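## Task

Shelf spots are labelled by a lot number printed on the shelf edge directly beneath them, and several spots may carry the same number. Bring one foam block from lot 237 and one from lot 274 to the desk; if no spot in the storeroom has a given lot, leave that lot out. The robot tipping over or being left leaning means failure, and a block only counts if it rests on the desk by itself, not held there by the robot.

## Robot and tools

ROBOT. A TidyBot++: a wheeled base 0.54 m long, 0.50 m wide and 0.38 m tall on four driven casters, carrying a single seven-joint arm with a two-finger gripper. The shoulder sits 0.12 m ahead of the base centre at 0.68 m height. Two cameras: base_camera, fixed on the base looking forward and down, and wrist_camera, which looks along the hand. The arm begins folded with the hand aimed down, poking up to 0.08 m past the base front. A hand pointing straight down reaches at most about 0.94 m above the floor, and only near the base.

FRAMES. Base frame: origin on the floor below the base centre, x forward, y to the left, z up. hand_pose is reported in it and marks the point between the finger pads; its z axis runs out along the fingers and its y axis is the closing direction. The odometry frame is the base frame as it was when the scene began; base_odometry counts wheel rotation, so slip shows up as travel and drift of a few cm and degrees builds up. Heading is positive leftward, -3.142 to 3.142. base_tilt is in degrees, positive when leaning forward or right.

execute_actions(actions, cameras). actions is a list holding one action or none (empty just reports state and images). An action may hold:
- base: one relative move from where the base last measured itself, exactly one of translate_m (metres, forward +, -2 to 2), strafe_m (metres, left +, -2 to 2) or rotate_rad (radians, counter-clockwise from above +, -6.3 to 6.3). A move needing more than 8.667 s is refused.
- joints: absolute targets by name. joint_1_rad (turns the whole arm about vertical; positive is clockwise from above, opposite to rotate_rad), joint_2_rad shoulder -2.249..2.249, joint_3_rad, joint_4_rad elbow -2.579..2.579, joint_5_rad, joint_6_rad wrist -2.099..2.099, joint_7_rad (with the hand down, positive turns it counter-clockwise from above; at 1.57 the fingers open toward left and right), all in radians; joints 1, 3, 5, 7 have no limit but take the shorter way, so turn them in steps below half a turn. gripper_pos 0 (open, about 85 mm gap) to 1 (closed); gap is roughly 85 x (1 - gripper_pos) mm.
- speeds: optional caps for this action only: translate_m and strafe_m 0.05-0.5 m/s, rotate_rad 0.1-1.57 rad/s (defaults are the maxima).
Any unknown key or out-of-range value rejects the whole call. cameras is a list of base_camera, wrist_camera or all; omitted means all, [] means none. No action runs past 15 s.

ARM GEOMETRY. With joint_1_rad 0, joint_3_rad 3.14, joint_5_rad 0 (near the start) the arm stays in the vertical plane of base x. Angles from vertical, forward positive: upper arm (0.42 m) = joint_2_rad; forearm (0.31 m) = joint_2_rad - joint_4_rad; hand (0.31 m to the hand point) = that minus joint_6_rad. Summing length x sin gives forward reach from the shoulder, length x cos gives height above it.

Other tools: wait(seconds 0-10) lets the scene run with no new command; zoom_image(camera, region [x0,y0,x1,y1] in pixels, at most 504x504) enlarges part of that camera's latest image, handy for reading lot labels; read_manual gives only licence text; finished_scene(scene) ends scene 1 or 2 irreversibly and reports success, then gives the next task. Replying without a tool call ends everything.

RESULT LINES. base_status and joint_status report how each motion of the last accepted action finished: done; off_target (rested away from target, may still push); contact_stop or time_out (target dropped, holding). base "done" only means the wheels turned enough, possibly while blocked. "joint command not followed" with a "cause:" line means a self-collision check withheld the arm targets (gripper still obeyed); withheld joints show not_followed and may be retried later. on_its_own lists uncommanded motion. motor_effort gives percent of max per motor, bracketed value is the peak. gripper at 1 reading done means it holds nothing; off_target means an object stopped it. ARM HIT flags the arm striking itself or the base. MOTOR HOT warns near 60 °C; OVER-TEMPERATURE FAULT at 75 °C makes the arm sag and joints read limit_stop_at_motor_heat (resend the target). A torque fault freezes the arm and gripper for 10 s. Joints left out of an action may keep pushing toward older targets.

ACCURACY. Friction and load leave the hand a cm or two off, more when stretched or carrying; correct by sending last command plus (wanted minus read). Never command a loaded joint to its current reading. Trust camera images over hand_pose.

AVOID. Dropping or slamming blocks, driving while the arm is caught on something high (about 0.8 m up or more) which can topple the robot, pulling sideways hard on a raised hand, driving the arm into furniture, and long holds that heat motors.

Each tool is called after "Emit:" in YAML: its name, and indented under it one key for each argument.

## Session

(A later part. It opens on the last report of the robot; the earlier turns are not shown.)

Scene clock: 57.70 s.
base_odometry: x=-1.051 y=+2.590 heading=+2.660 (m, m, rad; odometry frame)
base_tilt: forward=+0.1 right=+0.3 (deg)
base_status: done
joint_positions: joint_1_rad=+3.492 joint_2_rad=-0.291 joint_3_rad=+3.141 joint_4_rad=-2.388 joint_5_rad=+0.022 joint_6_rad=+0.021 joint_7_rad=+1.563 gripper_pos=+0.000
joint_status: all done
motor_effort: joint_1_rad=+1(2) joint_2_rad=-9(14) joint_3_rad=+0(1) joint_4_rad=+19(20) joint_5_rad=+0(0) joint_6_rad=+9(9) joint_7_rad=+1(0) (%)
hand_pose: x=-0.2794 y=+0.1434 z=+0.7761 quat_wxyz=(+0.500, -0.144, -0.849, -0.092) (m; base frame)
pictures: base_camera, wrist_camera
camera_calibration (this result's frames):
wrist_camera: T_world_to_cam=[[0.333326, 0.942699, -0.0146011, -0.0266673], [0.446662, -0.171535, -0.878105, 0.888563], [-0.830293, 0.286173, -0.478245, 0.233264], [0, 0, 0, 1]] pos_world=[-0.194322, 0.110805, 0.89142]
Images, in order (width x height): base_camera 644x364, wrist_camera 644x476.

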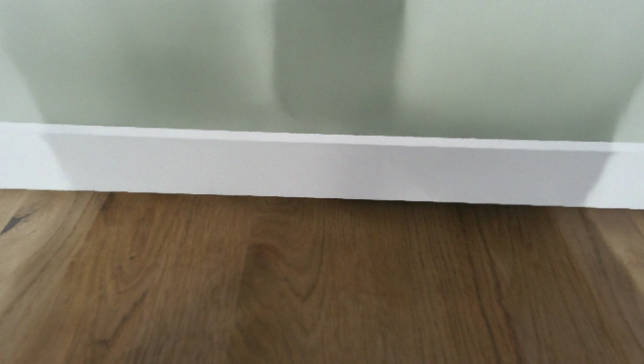

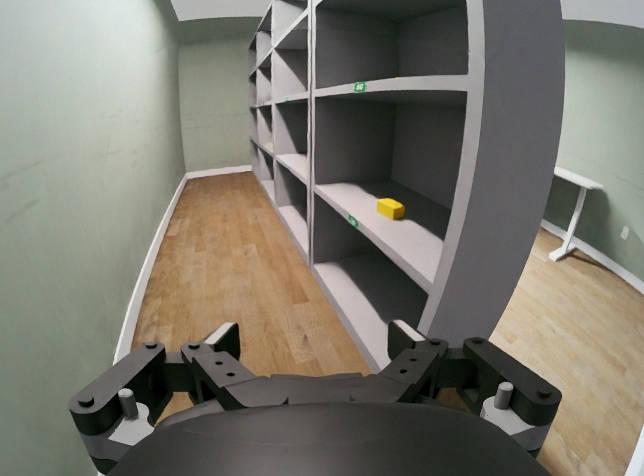

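Emit:
execute_actions:
  actions:
    - {"base":{"strafe_m":-0.12},"joints":{"joint_1_rad":4.72,"joint_6_rad":-0.05}}
  cameras: []

Emit:
execute_actions:
  actions:
    - {"base":{"translate_m":-1.05}}

Emit:
execute_actions:
  actions:
    - {"base":{"translate_m":-0.88}}

Scene clock: 62.97 s.
base_odometry: x=-0.996 y=+2.696 heading=+2.660 (m, m, rad; odometry frame)
base_tilt: forward=+0.1 right=+0.3 (deg)
base_status: done
joint_positions: joint_1_rad=+4.712 joint_2_rad=-0.291 joint_3_rad=+3.141 joint_4_rad=-2.388 joint_5_rad=+0.022 joint_6_rad=-0.018 joint_7_rad=+1.563 gripper_pos=+0.000
joint_status: all done
motor_effort: joint_1_rad=+1(1) joint_2_rad=-9(11) joint_3_rad=-1(2) joint_4_rad=+19(20) joint_5_rad=+0(0) joint_6_rad=+8(9) joint_7_rad=+0(0) (%)
hand_pose: x=+0.1171 y=+0.4173 z=+0.7655 quat_wxyz=(+0.345, -0.611, -0.621, -0.349) (m; base frame)
pictures: none
No camera images: the call's "cameras" was empty. Leave "cameras" out to get every camera's image.

Scene clock: 66.40 s.
base_odometry: x=-0.065 y=+2.211 heading=+2.660 (m, m, rad; odometry frame)
base_tilt: forward=+0.1 right=+0.3 (deg)
base_status: done
joint_positions: joint_1_rad=+4.713 joint_2_rad=-0.291 joint_3_rad=+3.141 joint_4_rad=-2.389 joint_5_rad=+0.022 joint_6_rad=-0.019 joint_7_rad=+1.563 gripper_pos=+0.000
joint_status: not commanded
motor_effort: joint_1_rad=+2(2) joint_2_rad=-10(11) joint_3_rad=-1(2) joint_4_rad=+20(19) joint_5_rad=+0(0) joint_6_rad=+9(8) joint_7_rad=+0(1) (%)
hand_pose: x=+0.1175 y=+0.4170 z=+0.7651 quat_wxyz=(+0.344, -0.612, -0.621, -0.349) (m; base frame)
pictures: base_camera, wrist_camera
camera_calibration (this result's frames):
wrist_camera: T_world_to_cam=[[0.999858, 0.00858044, -0.0144977, -0.105871], [-0.00802944, -0.513814, -0.857864, 0.929233], [-0.01481, 0.857859, -0.513673, 0.172114], [0, 0, 0, 1]] pos_world=[0.115866, 0.330712, 0.884031]
Images, in order (width x height): base_camera 644x364, wrist_camera 644x476.

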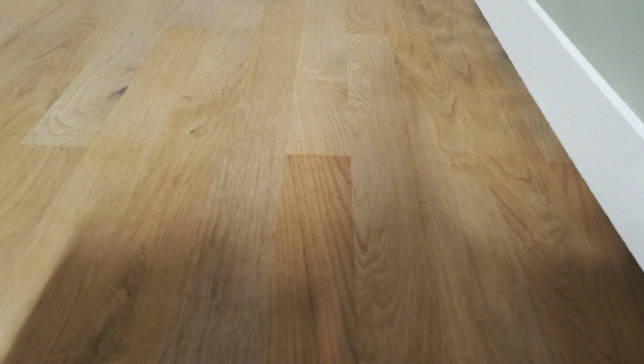

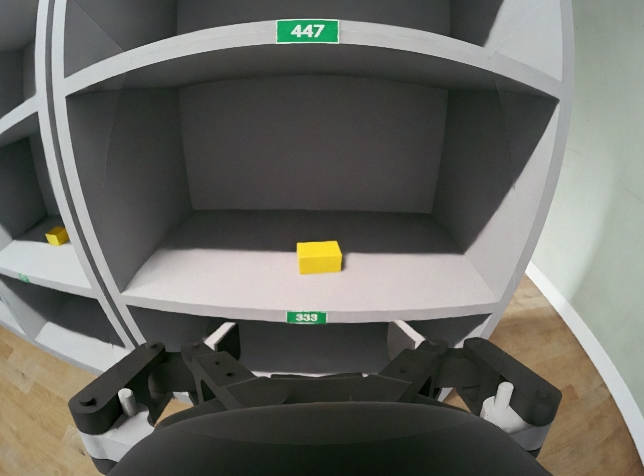

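Scene clock: 69.50 s.
base_odometry: x=+0.716 y=+1.804 heading=+2.660 (m, m, rad; odometry frame)
base_tilt: forward=+0.1 right=+0.3 (deg)
base_status: done
joint_positions: joint_1_rad=+4.713 joint_2_rad=-0.291 joint_3_rad=+3.141 joint_4_rad=-2.389 joint_5_rad=+0.022 joint_6_rad=-0.020 joint_7_rad=+1.563 gripper_pos=+0.000
joint_status: not commanded
motor_effort: joint_1_rad=+1(1) joint_2_rad=-10(11) joint_3_rad=+0(1) joint_4_rad=+19(20) joint_5_rad=+0(0) joint_6_rad=+8(8) joint_7_rad=+0(0) (%)
hand_pose: x=+0.1177 y=+0.4170 z=+0.7651 quat_wxyz=(+0.344, -0.612, -0.621, -0.349) (m; base frame)
pictures: base_camera, wrist_camera
camera_calibration (this result's frames):
wrist_camera: T_world_to_cam=[[0.999863, 0.00798622, -0.0144972, -0.105871], [-0.00833173, -0.513967, -0.85777, 0.929206], [-0.0143014, 0.857773, -0.51383, 0.172213], [0, 0, 0, 1]] pos_world=[0.116061, 0.330706, 0.883998]
Images, in order (width x height): base_camera 644x364, wrist_camera 644x476.

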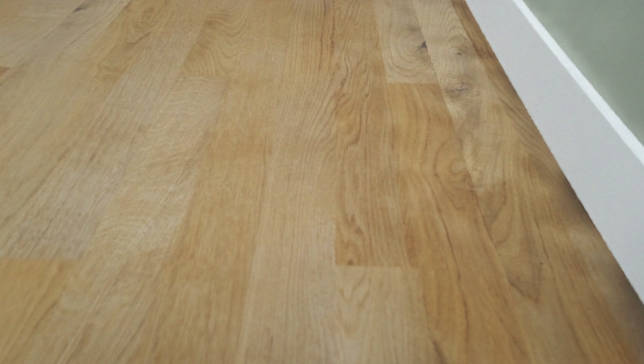

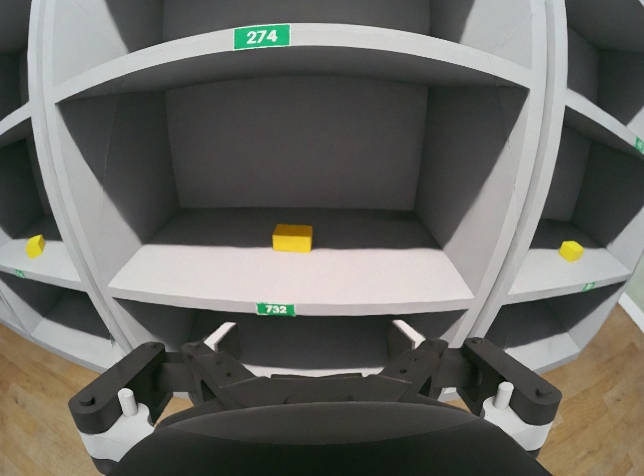

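Emit:
execute_actions:
  actions:
    - {"base":{"translate_m":-0.07},"joints":{"joint_2_rad":0,"joint_4_rad":-1.5,"joint_6_rad":-0.33}}
  cameras: ["wrist_camera"]

Scene clock: 71.87 s.
base_odometry: x=+0.778 y=+1.771 heading=+2.661 (m, m, rad; odometry frame)
base_tilt: forward=+0.0 right=+0.3 (deg)
base_status: done
joint_positions: joint_1_rad=+4.714 joint_2_rad=-0.026 joint_3_rad=+3.141 joint_4_rad=-1.513 joint_5_rad=+0.022 joint_6_rad=-0.298 joint_7_rad=+1.563 gripper_pos=+0.000
joint_status: all done
motor_effort: joint_1_rad=+0(0) joint_2_rad=-23(23) joint_3_rad=+0(2) joint_4_rad=+22(23) joint_5_rad=+0(0) joint_6_rad=+9(10) joint_7_rad=+0(0) (%)
hand_pose: x=+0.1197 y=+0.6066 z=+1.0622 quat_wxyz=(+0.439, -0.549, -0.553, -0.448) (m; base frame)
pictures: wrist_camera
camera_calibration (this result's frames):
wrist_camera: T_world_to_cam=[[0.99992, 0.00613797, -0.0110357, -0.107629], [-0.00953037, -0.206532, -0.978393, 1.22334], [-0.00828459, 0.978421, -0.206457, -0.238079], [0, 0, 0, 1]] pos_world=[0.117307, 0.486262, 1.14657]
Images, in order (width x height): wrist_camera 644x476.

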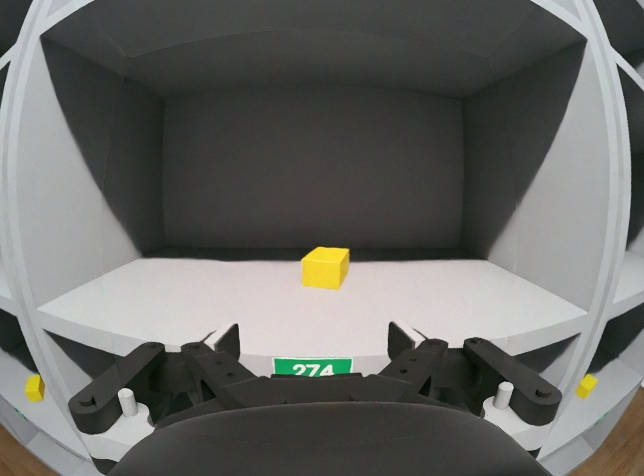

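Emit:
execute_actions:
  actions:
    - {"base":{"translate_m":0.02},"joints":{"joint_2_rad":0.3,"joint_4_rad":-1.23}}
  cameras: []

Emit:
execute_actions:
  actions:
    - {"base":{"strafe_m":0.1},"speeds":{"strafe_m":0.1}}
  cameras: ["wrist_camera"]

Scene clock: 73.90 s.
base_odometry: x=+0.760 y=+1.781 heading=+2.661 (m, m, rad; odometry frame)
base_tilt: forward=+0.1 right=+0.3 (deg)
base_status: done
joint_positions: joint_1_rad=+4.722 joint_2_rad=+0.296 joint_3_rad=+3.141 joint_4_rad=-1.247 joint_5_rad=+0.022 joint_6_rad=-0.300 joint_7_rad=+1.563 gripper_pos=+0.000
joint_status: all done
motor_effort: joint_1_rad=+1(2) joint_2_rad=-36(38) joint_3_rad=+0(2) joint_4_rad=+22(24) joint_5_rad=+0(0) joint_6_rad=+9(10) joint_7_rad=+0(0) (%)
hand_pose: x=+0.1263 y=+0.7367 z=+1.0098 quat_wxyz=(+0.421, -0.563, -0.563, -0.434) (m; base frame)
pictures: none
No camera images: the call's "cameras" was empty. Leave "cameras" out to get every camera's image.

Scene clock: 75.37 s.
base_odometry: x=+0.714 y=+1.692 heading=+2.661 (m, m, rad; odometry frame)
base_tilt: forward=+0.0 right=+0.3 (deg)
base_status: done
joint_positions: joint_1_rad=+4.722 joint_2_rad=+0.297 joint_3_rad=+3.141 joint_4_rad=-1.245 joint_5_rad=+0.022 joint_6_rad=-0.301 joint_7_rad=+1.563 gripper_pos=+0.000
joint_status: not commanded
motor_effort: joint_1_rad=+1(1) joint_2_rad=-38(39) joint_3_rad=-1(2) joint_4_rad=+23(24) joint_5_rad=+1(0) joint_6_rad=+9(10) joint_7_rad=+1(0) (%)
hand_pose: x=+0.1264 y=+0.7370 z=+1.0097 quat_wxyz=(+0.421, -0.563, -0.563, -0.434) (m; base frame)
pictures: wrist_camera
camera_calibration (this result's frames):
wrist_camera: T_world_to_cam=[[0.999927, -0.00341425, -0.0115594, -0.108063], [-0.0120502, -0.261995, -0.964994, 1.22662], [0.00026622, 0.965063, -0.262017, -0.311624], [0, 0, 0, 1]] pos_world=[0.122919, 0.621737, 1.10078]
Images, in order (width x height): wrist_camera 644x476.

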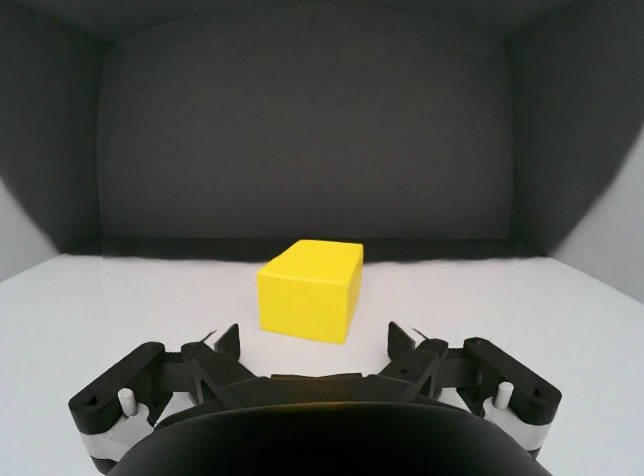

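Emit:
execute_actions:
  actions:
    - {"base":{"strafe_m":0.075},"speeds":{"strafe_m":0.08}}
  cameras: ["wrist_camera"]

Emit:
execute_actions:
  actions:
    - {"joints":{"gripper_pos":1}}
  cameras: []

Emit:
execute_actions:
  actions:
    - {"joints":{"joint_2_rad":0.1}}
  cameras: []

Emit:
execute_actions:
  actions:
    - {"base":{"strafe_m":-0.13},"joints":{"joint_2_rad":-0.45,"joint_4_rad":-1.85}}

Scene clock: 77.37 s.
base_odometry: x=+0.679 y=+1.625 heading=+2.662 (m, m, rad; odometry frame)
base_tilt: forward=+0.1 right=+0.3 (deg)
base_status: done
joint_positions: joint_1_rad=+4.722 joint_2_rad=+0.297 joint_3_rad=+3.141 joint_4_rad=-1.245 joint_5_rad=+0.022 joint_6_rad=-0.301 joint_7_rad=+1.563 gripper_pos=+0.000
joint_status: not commanded
motor_effort: joint_1_rad=+1(4) joint_2_rad=-36(40) joint_3_rad=-1(2) joint_4_rad=+23(23) joint_5_rad=+0(0) joint_6_rad=+10(10) joint_7_rad=-1(0) (%)
hand_pose: x=+0.1263 y=+0.7371 z=+1.0096 quat_wxyz=(+0.421, -0.564, -0.563, -0.434) (m; base frame)
pictures: wrist_camera
camera_calibration (this result's frames):
wrist_camera: T_world_to_cam=[[0.999928, -0.00335743, -0.0115611, -0.108058], [-0.012037, -0.262205, -0.964937, 1.22667], [0.00020833, 0.965006, -0.262226, -0.31151], [0, 0, 0, 1]] pos_world=[0.122881, 0.621886, 1.10073]
Images, in order (width x height): wrist_camera 644x476.

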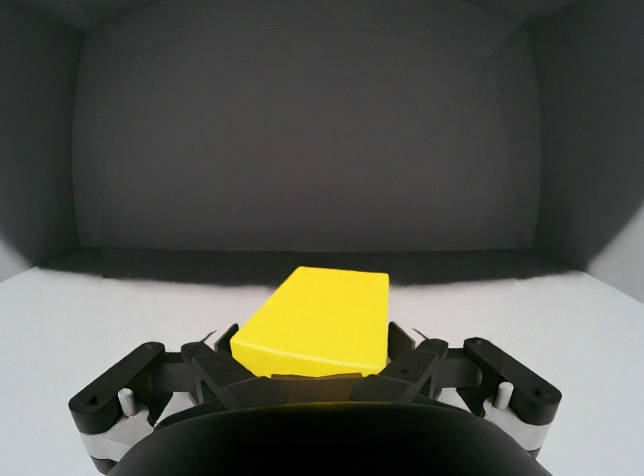

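Scene clock: 78.47 s.
base_odometry: x=+0.679 y=+1.625 heading=+2.662 (m, m, rad; odometry frame)
base_tilt: forward=+0.1 right=+0.3 (deg)
base_status: not commanded
joint_positions: joint_1_rad=+4.722 joint_2_rad=+0.297 joint_3_rad=+3.141 joint_4_rad=-1.240 joint_5_rad=+0.022 joint_6_rad=-0.301 joint_7_rad=+1.563 gripper_pos=+0.361
joint_status: gripper_pos off_target (ended at +0.361, target +1.000)
motor_effort: joint_1_rad=+1(1) joint_2_rad=-36(37) joint_3_rad=+0(3) joint_4_rad=+23(23) joint_5_rad=+0(1) joint_6_rad=+9(9) joint_7_rad=-1(0) (%)
hand_pose: x=+0.1267 y=+0.7375 z=+1.0127 quat_wxyz=(+0.422, -0.563, -0.562, -0.435) (m; base frame)
pictures: none
No camera images: the call's "cameras" was empty. Leave "cameras" out to get every camera's image.

Scene clock: 79.70 s.
base_odometry: x=+0.679 y=+1.625 heading=+2.661 (m, m, rad; odometry frame)
base_tilt: forward=+0.1 right=+0.3 (deg)
base_status: not commanded
joint_positions: joint_1_rad=+4.722 joint_2_rad=+0.098 joint_3_rad=+3.141 joint_4_rad=-1.235 joint_5_rad=+0.022 joint_6_rad=-0.304 joint_7_rad=+1.563 gripper_pos=+0.361
joint_status: all done
motor_effort: joint_1_rad=+1(2) joint_2_rad=-28(40) joint_3_rad=+0(0) joint_4_rad=+22(24) joint_5_rad=+1(0) joint_6_rad=+10(10) joint_7_rad=+0(0) (%)
hand_pose: x=+0.1259 y=+0.6572 z=+1.1540 quat_wxyz=(+0.476, -0.517, -0.516, -0.490) (m; base frame)
pictures: none
No camera images: the call's "cameras" was empty. Leave "cameras" out to get every camera's image.

Scene clock: 81.57 s.
base_odometry: x=+0.740 y=+1.740 heading=+2.661 (m, m, rad; odometry frame)
base_tilt: forward=+0.1 right=+0.3 (deg)
base_status: done
joint_positions: joint_1_rad=+4.722 joint_2_rad=-0.425 joint_3_rad=+3.141 joint_4_rad=-1.842 joint_5_rad=+0.022 joint_6_rad=-0.305 joint_7_rad=+1.563 gripper_pos=+0.361
joint_status: all done
motor_effort: joint_1_rad=+1(3) joint_2_rad=-8(34) joint_3_rad=+0(2) joint_4_rad=+24(23) joint_5_rad=+1(1) joint_6_rad=+10(11) joint_7_rad=+0(0) (%)
hand_pose: x=+0.1236 y=+0.4449 z=+1.0667 quat_wxyz=(+0.454, -0.537, -0.536, -0.468) (m; base frame)
pictures: base_camera, wrist_camera
camera_calibration (this result's frames):
wrist_camera: T_world_to_cam=[[0.999943, -0.00217458, -0.0104785, -0.107363], [-0.010682, -0.143354, -0.989614, 1.17836], [0.000649858, 0.989669, -0.143369, -0.15238], [0, 0, 0, 1]] pos_world=[0.120043, 0.319495, 1.14315]
Images, in order (width x height): base_camera 644x364, wrist_camera 644x476.

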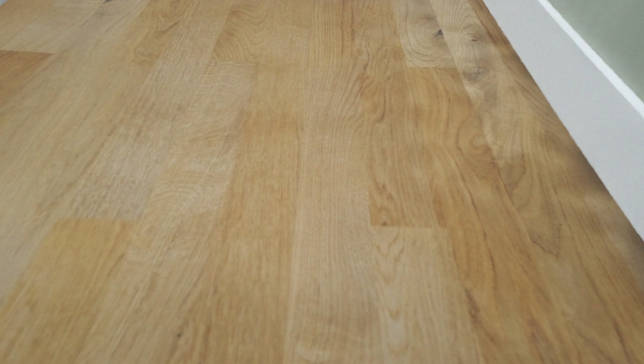

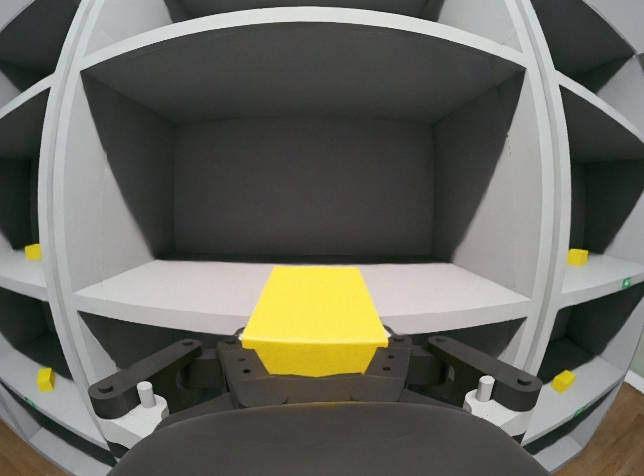

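Emit:
execute_actions:
  actions:
    - {"base":{"translate_m":2.0}}

Emit:
execute_actions:
  actions:
    - {"base":{"strafe_m":2.0}}

Emit:
execute_actions:
  actions:
    - {"base":{"translate_m":-1.3},"joints":{"joint_2_rad":0.45,"joint_4_rad":-1.63,"joint_6_rad":0.44}}
  cameras: []

Emit:
execute_actions:
  actions:
    - {"base":{"strafe_m":0.2},"joints":{"joint_2_rad":0.56}}

Scene clock: 87.30 s.
base_odometry: x=-1.033 y=+2.666 heading=+2.661 (m, m, rad; odometry frame)
base_tilt: forward=+0.1 right=+0.3 (deg)
base_status: done
joint_positions: joint_1_rad=+4.722 joint_2_rad=-0.425 joint_3_rad=+3.141 joint_4_rad=-1.842 joint_5_rad=+0.022 joint_6_rad=-0.305 joint_7_rad=+1.563 gripper_pos=+0.361
joint_status: not commanded
motor_effort: joint_1_rad=+1(2) joint_2_rad=-8(9) joint_3_rad=+0(3) joint_4_rad=+23(23) joint_5_rad=+0(1) joint_6_rad=+10(10) joint_7_rad=+0(0) (%)
hand_pose: x=+0.1234 y=+0.4447 z=+1.0668 quat_wxyz=(+0.454, -0.537, -0.536, -0.468) (m; base frame)
pictures: base_camera, wrist_camera
camera_calibration (this result's frames):
wrist_camera: T_world_to_cam=[[0.999944, -0.00180445, -0.0104056, -0.107399], [-0.0105568, -0.143193, -0.989638, 1.17835], [0.000295736, 0.989693, -0.143204, -0.152293], [0, 0, 0, 1]] pos_world=[0.119877, 0.319262, 1.14322]
Images, in order (width x height): base_camera 644x364, wrist_camera 644x476.

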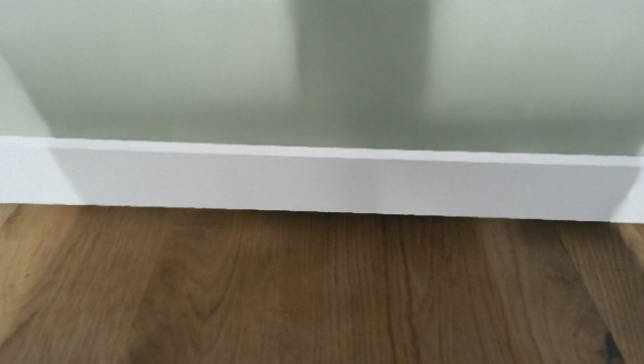

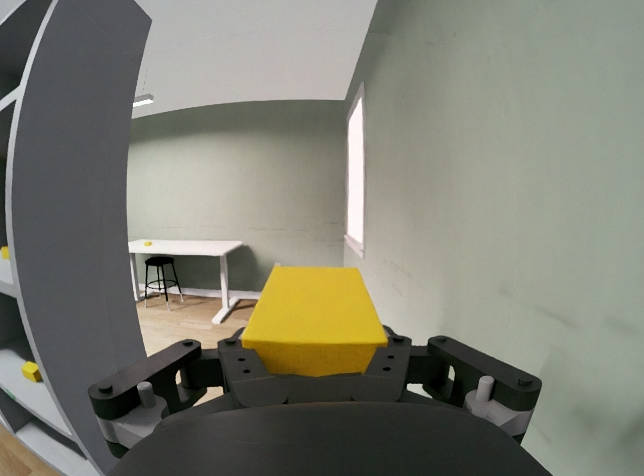

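Scene clock: 92.67 s.
base_odometry: x=-1.959 y=+0.893 heading=+2.661 (m, m, rad; odometry frame)
base_tilt: forward=+0.1 right=+0.3 (deg)
base_status: done
joint_positions: joint_1_rad=+4.722 joint_2_rad=-0.436 joint_3_rad=+3.141 joint_4_rad=-1.842 joint_5_rad=+0.022 joint_6_rad=-0.305 joint_7_rad=+1.563 gripper_pos=+0.361
joint_status: not commanded
motor_effort: joint_1_rad=+1(1) joint_2_rad=-9(11) joint_3_rad=+0(0) joint_4_rad=+23(23) joint_5_rad=+0(1) joint_6_rad=+10(10) joint_7_rad=+0(0) (%)
hand_pose: x=+0.1234 y=+0.4405 z=+1.0713 quat_wxyz=(+0.457, -0.534, -0.533, -0.470) (m; base frame)
pictures: base_camera, wrist_camera
camera_calibration (this result's frames):
wrist_camera: T_world_to_cam=[[0.999945, -0.00170668, -0.0103279, -0.107448], [-0.0104632, -0.133067, -0.991052, 1.17928], [0.000317107, 0.991106, -0.133077, -0.158958], [0, 0, 0, 1]] pos_world=[0.119832, 0.314284, 1.14647]
Images, in order (width x height): base_camera 644x364, wrist_camera 644x476.

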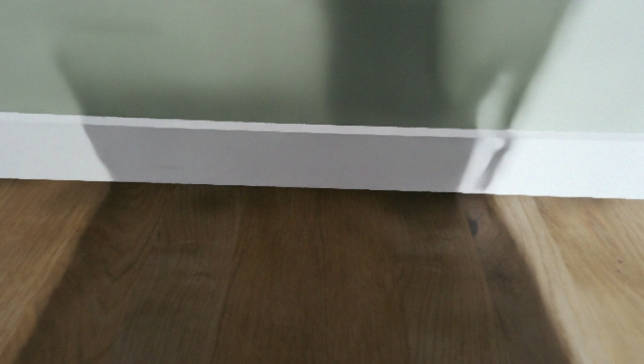

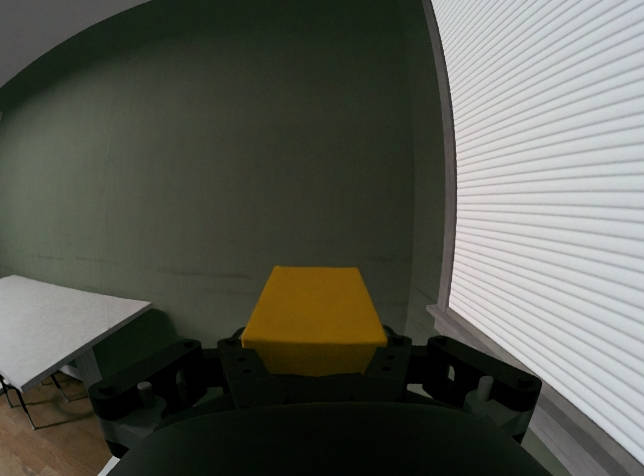

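Scene clock: 96.63 s.
base_odometry: x=-0.807 y=+0.291 heading=+2.661 (m, m, rad; odometry frame)
base_tilt: forward=+0.1 right=+0.3 (deg)
base_status: done
joint_positions: joint_1_rad=+4.717 joint_2_rad=+0.441 joint_3_rad=+3.141 joint_4_rad=-1.650 joint_5_rad=+0.022 joint_6_rad=+0.406 joint_7_rad=+1.563 gripper_pos=+0.361
joint_status: all done
motor_effort: joint_1_rad=+1(4) joint_2_rad=-39(41) joint_3_rad=-1(3) joint_4_rad=+20(23) joint_5_rad=+0(0) joint_6_rad=+10(10) joint_7_rad=+0(1) (%)
hand_pose: x=+0.1184 y=+0.7618 z=+0.8706 quat_wxyz=(+0.469, -0.524, -0.532, -0.472) (m; base frame)
pictures: none
No camera images: the call's "cameras" was empty. Leave "cameras" out to get every camera's image.

Scene clock: 98.27 s.
base_odometry: x=-0.899 y=+0.114 heading=+2.661 (m, m, rad; odometry frame)
base_tilt: forward=+0.1 right=+0.3 (deg)
base_status: done
joint_positions: joint_1_rad=+4.718 joint_2_rad=+0.559 joint_3_rad=+3.141 joint_4_rad=-1.643 joint_5_rad=+0.022 joint_6_rad=+0.410 joint_7_rad=+1.563 gripper_pos=+0.361
joint_status: all done
motor_effort: joint_1_rad=+0(2) joint_2_rad=-44(47) joint_3_rad=-1(2) joint_4_rad=+20(22) joint_5_rad=+0(1) joint_6_rad=+10(10) joint_7_rad=+0(0) (%)
hand_pose: x=+0.1186 y=+0.7805 z=+0.7846 quat_wxyz=(+0.440, -0.548, -0.556, -0.443) (m; base frame)
pictures: base_camera, wrist_camera
camera_calibration (this result's frames):
wrist_camera: T_world_to_cam=[[0.999748, 0.0160524, -0.0156727, -0.11472], [-0.0118864, -0.213481, -0.976875, 0.992142], [-0.019027, 0.976815, -0.213236, -0.457772], [0, 0, 0, 1]] pos_world=[0.117774, 0.660804, 0.869787]
Images, in order (width x height): base_camera 644x364, wrist_camera 644x476.

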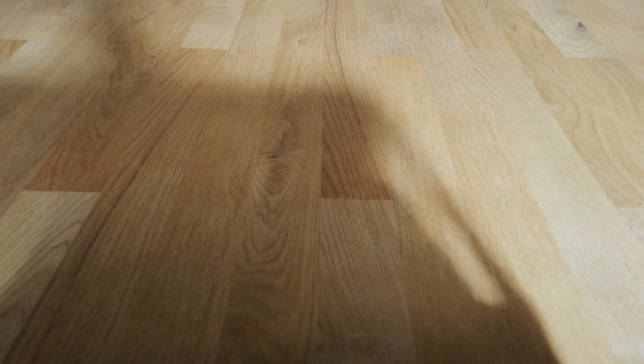

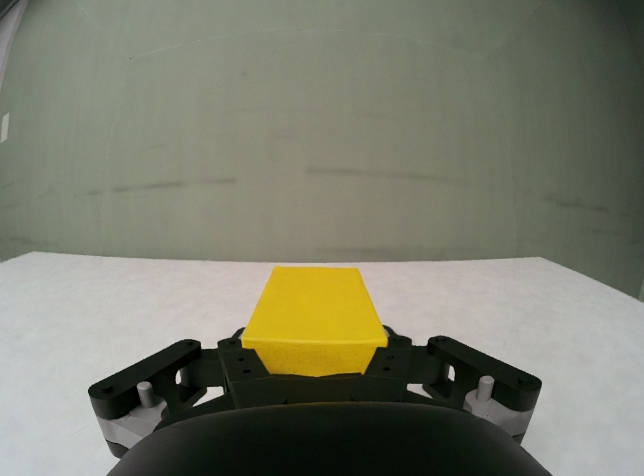

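Emit:
execute_actions:
  actions:
    - {"joints":{"joint_2_rad":0.62}}
  cameras: []

Emit:
execute_actions:
  actions:
    - {"joints":{"joint_2_rad":0.655}}
  cameras: []

Emit:
execute_actions:
  actions:
    - {"joints":{"gripper_pos":0,"joint_2_rad":0.63}}
  cameras: ["wrist_camera"]

Emit:
execute_actions:
  actions:
    - {"joints":{"joint_2_rad":0.4}}
  cameras: []

Emit:
finished_scene:
  scene: 2

Scene clock: 99.60 s.
base_odometry: x=-0.899 y=+0.114 heading=+2.661 (m, m, rad; odometry frame)
base_tilt: forward=+0.1 right=+0.3 (deg)
base_status: not commanded
joint_positions: joint_1_rad=+4.718 joint_2_rad=+0.609 joint_3_rad=+3.141 joint_4_rad=-1.643 joint_5_rad=+0.022 joint_6_rad=+0.410 joint_7_rad=+1.563 gripper_pos=+0.361
joint_status: all done
motor_effort: joint_1_rad=+1(2) joint_2_rad=-44(46) joint_3_rad=-1(1) joint_4_rad=+19(20) joint_5_rad=+0(0) joint_6_rad=+9(10) joint_7_rad=+0(0) (%)
hand_pose: x=+0.1186 y=+0.7849 z=+0.7456 quat_wxyz=(+0.427, -0.559, -0.567, -0.429) (m; base frame)
pictures: none
No camera images: the call's "cameras" was empty. Leave "cameras" out to get every camera's image.

Scene clock: 100.27 s.
base_odometry: x=-0.899 y=+0.114 heading=+2.661 (m, m, rad; odometry frame)
base_tilt: forward=+0.0 right=+0.3 (deg)
base_status: not commanded
joint_positions: joint_1_rad=+4.718 joint_2_rad=+0.620 joint_3_rad=+3.141 joint_4_rad=-1.638 joint_5_rad=+0.022 joint_6_rad=+0.417 joint_7_rad=+1.563 gripper_pos=+0.361
joint_status: all done
motor_effort: joint_1_rad=+2(1) joint_2_rad=-42(44) joint_3_rad=-2(1) joint_4_rad=+17(19) joint_5_rad=+0(0) joint_6_rad=+8(9) joint_7_rad=+0(1) (%)
hand_pose: x=+0.1186 y=+0.7874 z=+0.7414 quat_wxyz=(+0.427, -0.559, -0.567, -0.429) (m; base frame)
pictures: none
No camera images: the call's "cameras" was empty. Leave "cameras" out to get every camera's image.

Scene clock: 101.37 s.
base_odometry: x=-0.899 y=+0.114 heading=+2.661 (m, m, rad; odometry frame)
base_tilt: forward=+0.1 right=+0.3 (deg)
base_status: not commanded
joint_positions: joint_1_rad=+4.718 joint_2_rad=+0.620 joint_3_rad=+3.141 joint_4_rad=-1.638 joint_5_rad=+0.022 joint_6_rad=+0.417 joint_7_rad=+1.563 gripper_pos=+0.000
joint_status: all done
motor_effort: joint_1_rad=+1(2) joint_2_rad=-44(43) joint_3_rad=-1(1) joint_4_rad=+18(19) joint_5_rad=+0(0) joint_6_rad=+9(9) joint_7_rad=+0(0) (%)
hand_pose: x=+0.1186 y=+0.7874 z=+0.7414 quat_wxyz=(+0.427, -0.559, -0.567, -0.429) (m; base frame)
pictures: wrist_camera
camera_calibration (this result's frames):
wrist_camera: T_world_to_cam=[[0.999742, 0.0154071, -0.0166676, -0.114253], [-0.0120641, -0.261323, -0.965176, 0.980425], [-0.0192262, 0.965129, -0.26107, -0.428965], [0, 0, 0, 1]] pos_world=[0.117804, 0.671974, 0.832389]
Images, in order (width x height): wrist_camera 644x476.

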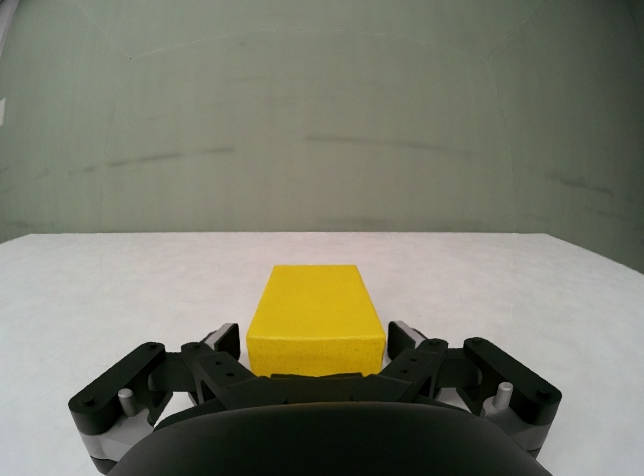

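Scene clock: 102.63 s.
base_odometry: x=-0.899 y=+0.114 heading=+2.661 (m, m, rad; odometry frame)
base_tilt: forward=+0.1 right=+0.3 (deg)
base_status: not commanded
joint_positions: joint_1_rad=+4.718 joint_2_rad=+0.397 joint_3_rad=+3.141 joint_4_rad=-1.635 joint_5_rad=+0.022 joint_6_rad=+0.417 joint_7_rad=+1.563 gripper_pos=+0.000
joint_status: all done
motor_effort: joint_1_rad=+1(1) joint_2_rad=-38(48) joint_3_rad=-1(1) joint_4_rad=+21(21) joint_5_rad=+0(0) joint_6_rad=+10(10) joint_7_rad=+1(1) (%)
hand_pose: x=+0.1184 y=+0.7553 z=+0.9159 quat_wxyz=(+0.487, -0.507, -0.515, -0.490) (m; base frame)
pictures: none
No camera images: the call's "cameras" was empty. Leave "cameras" out to get every camera's image.

The scene is finished: the task was done.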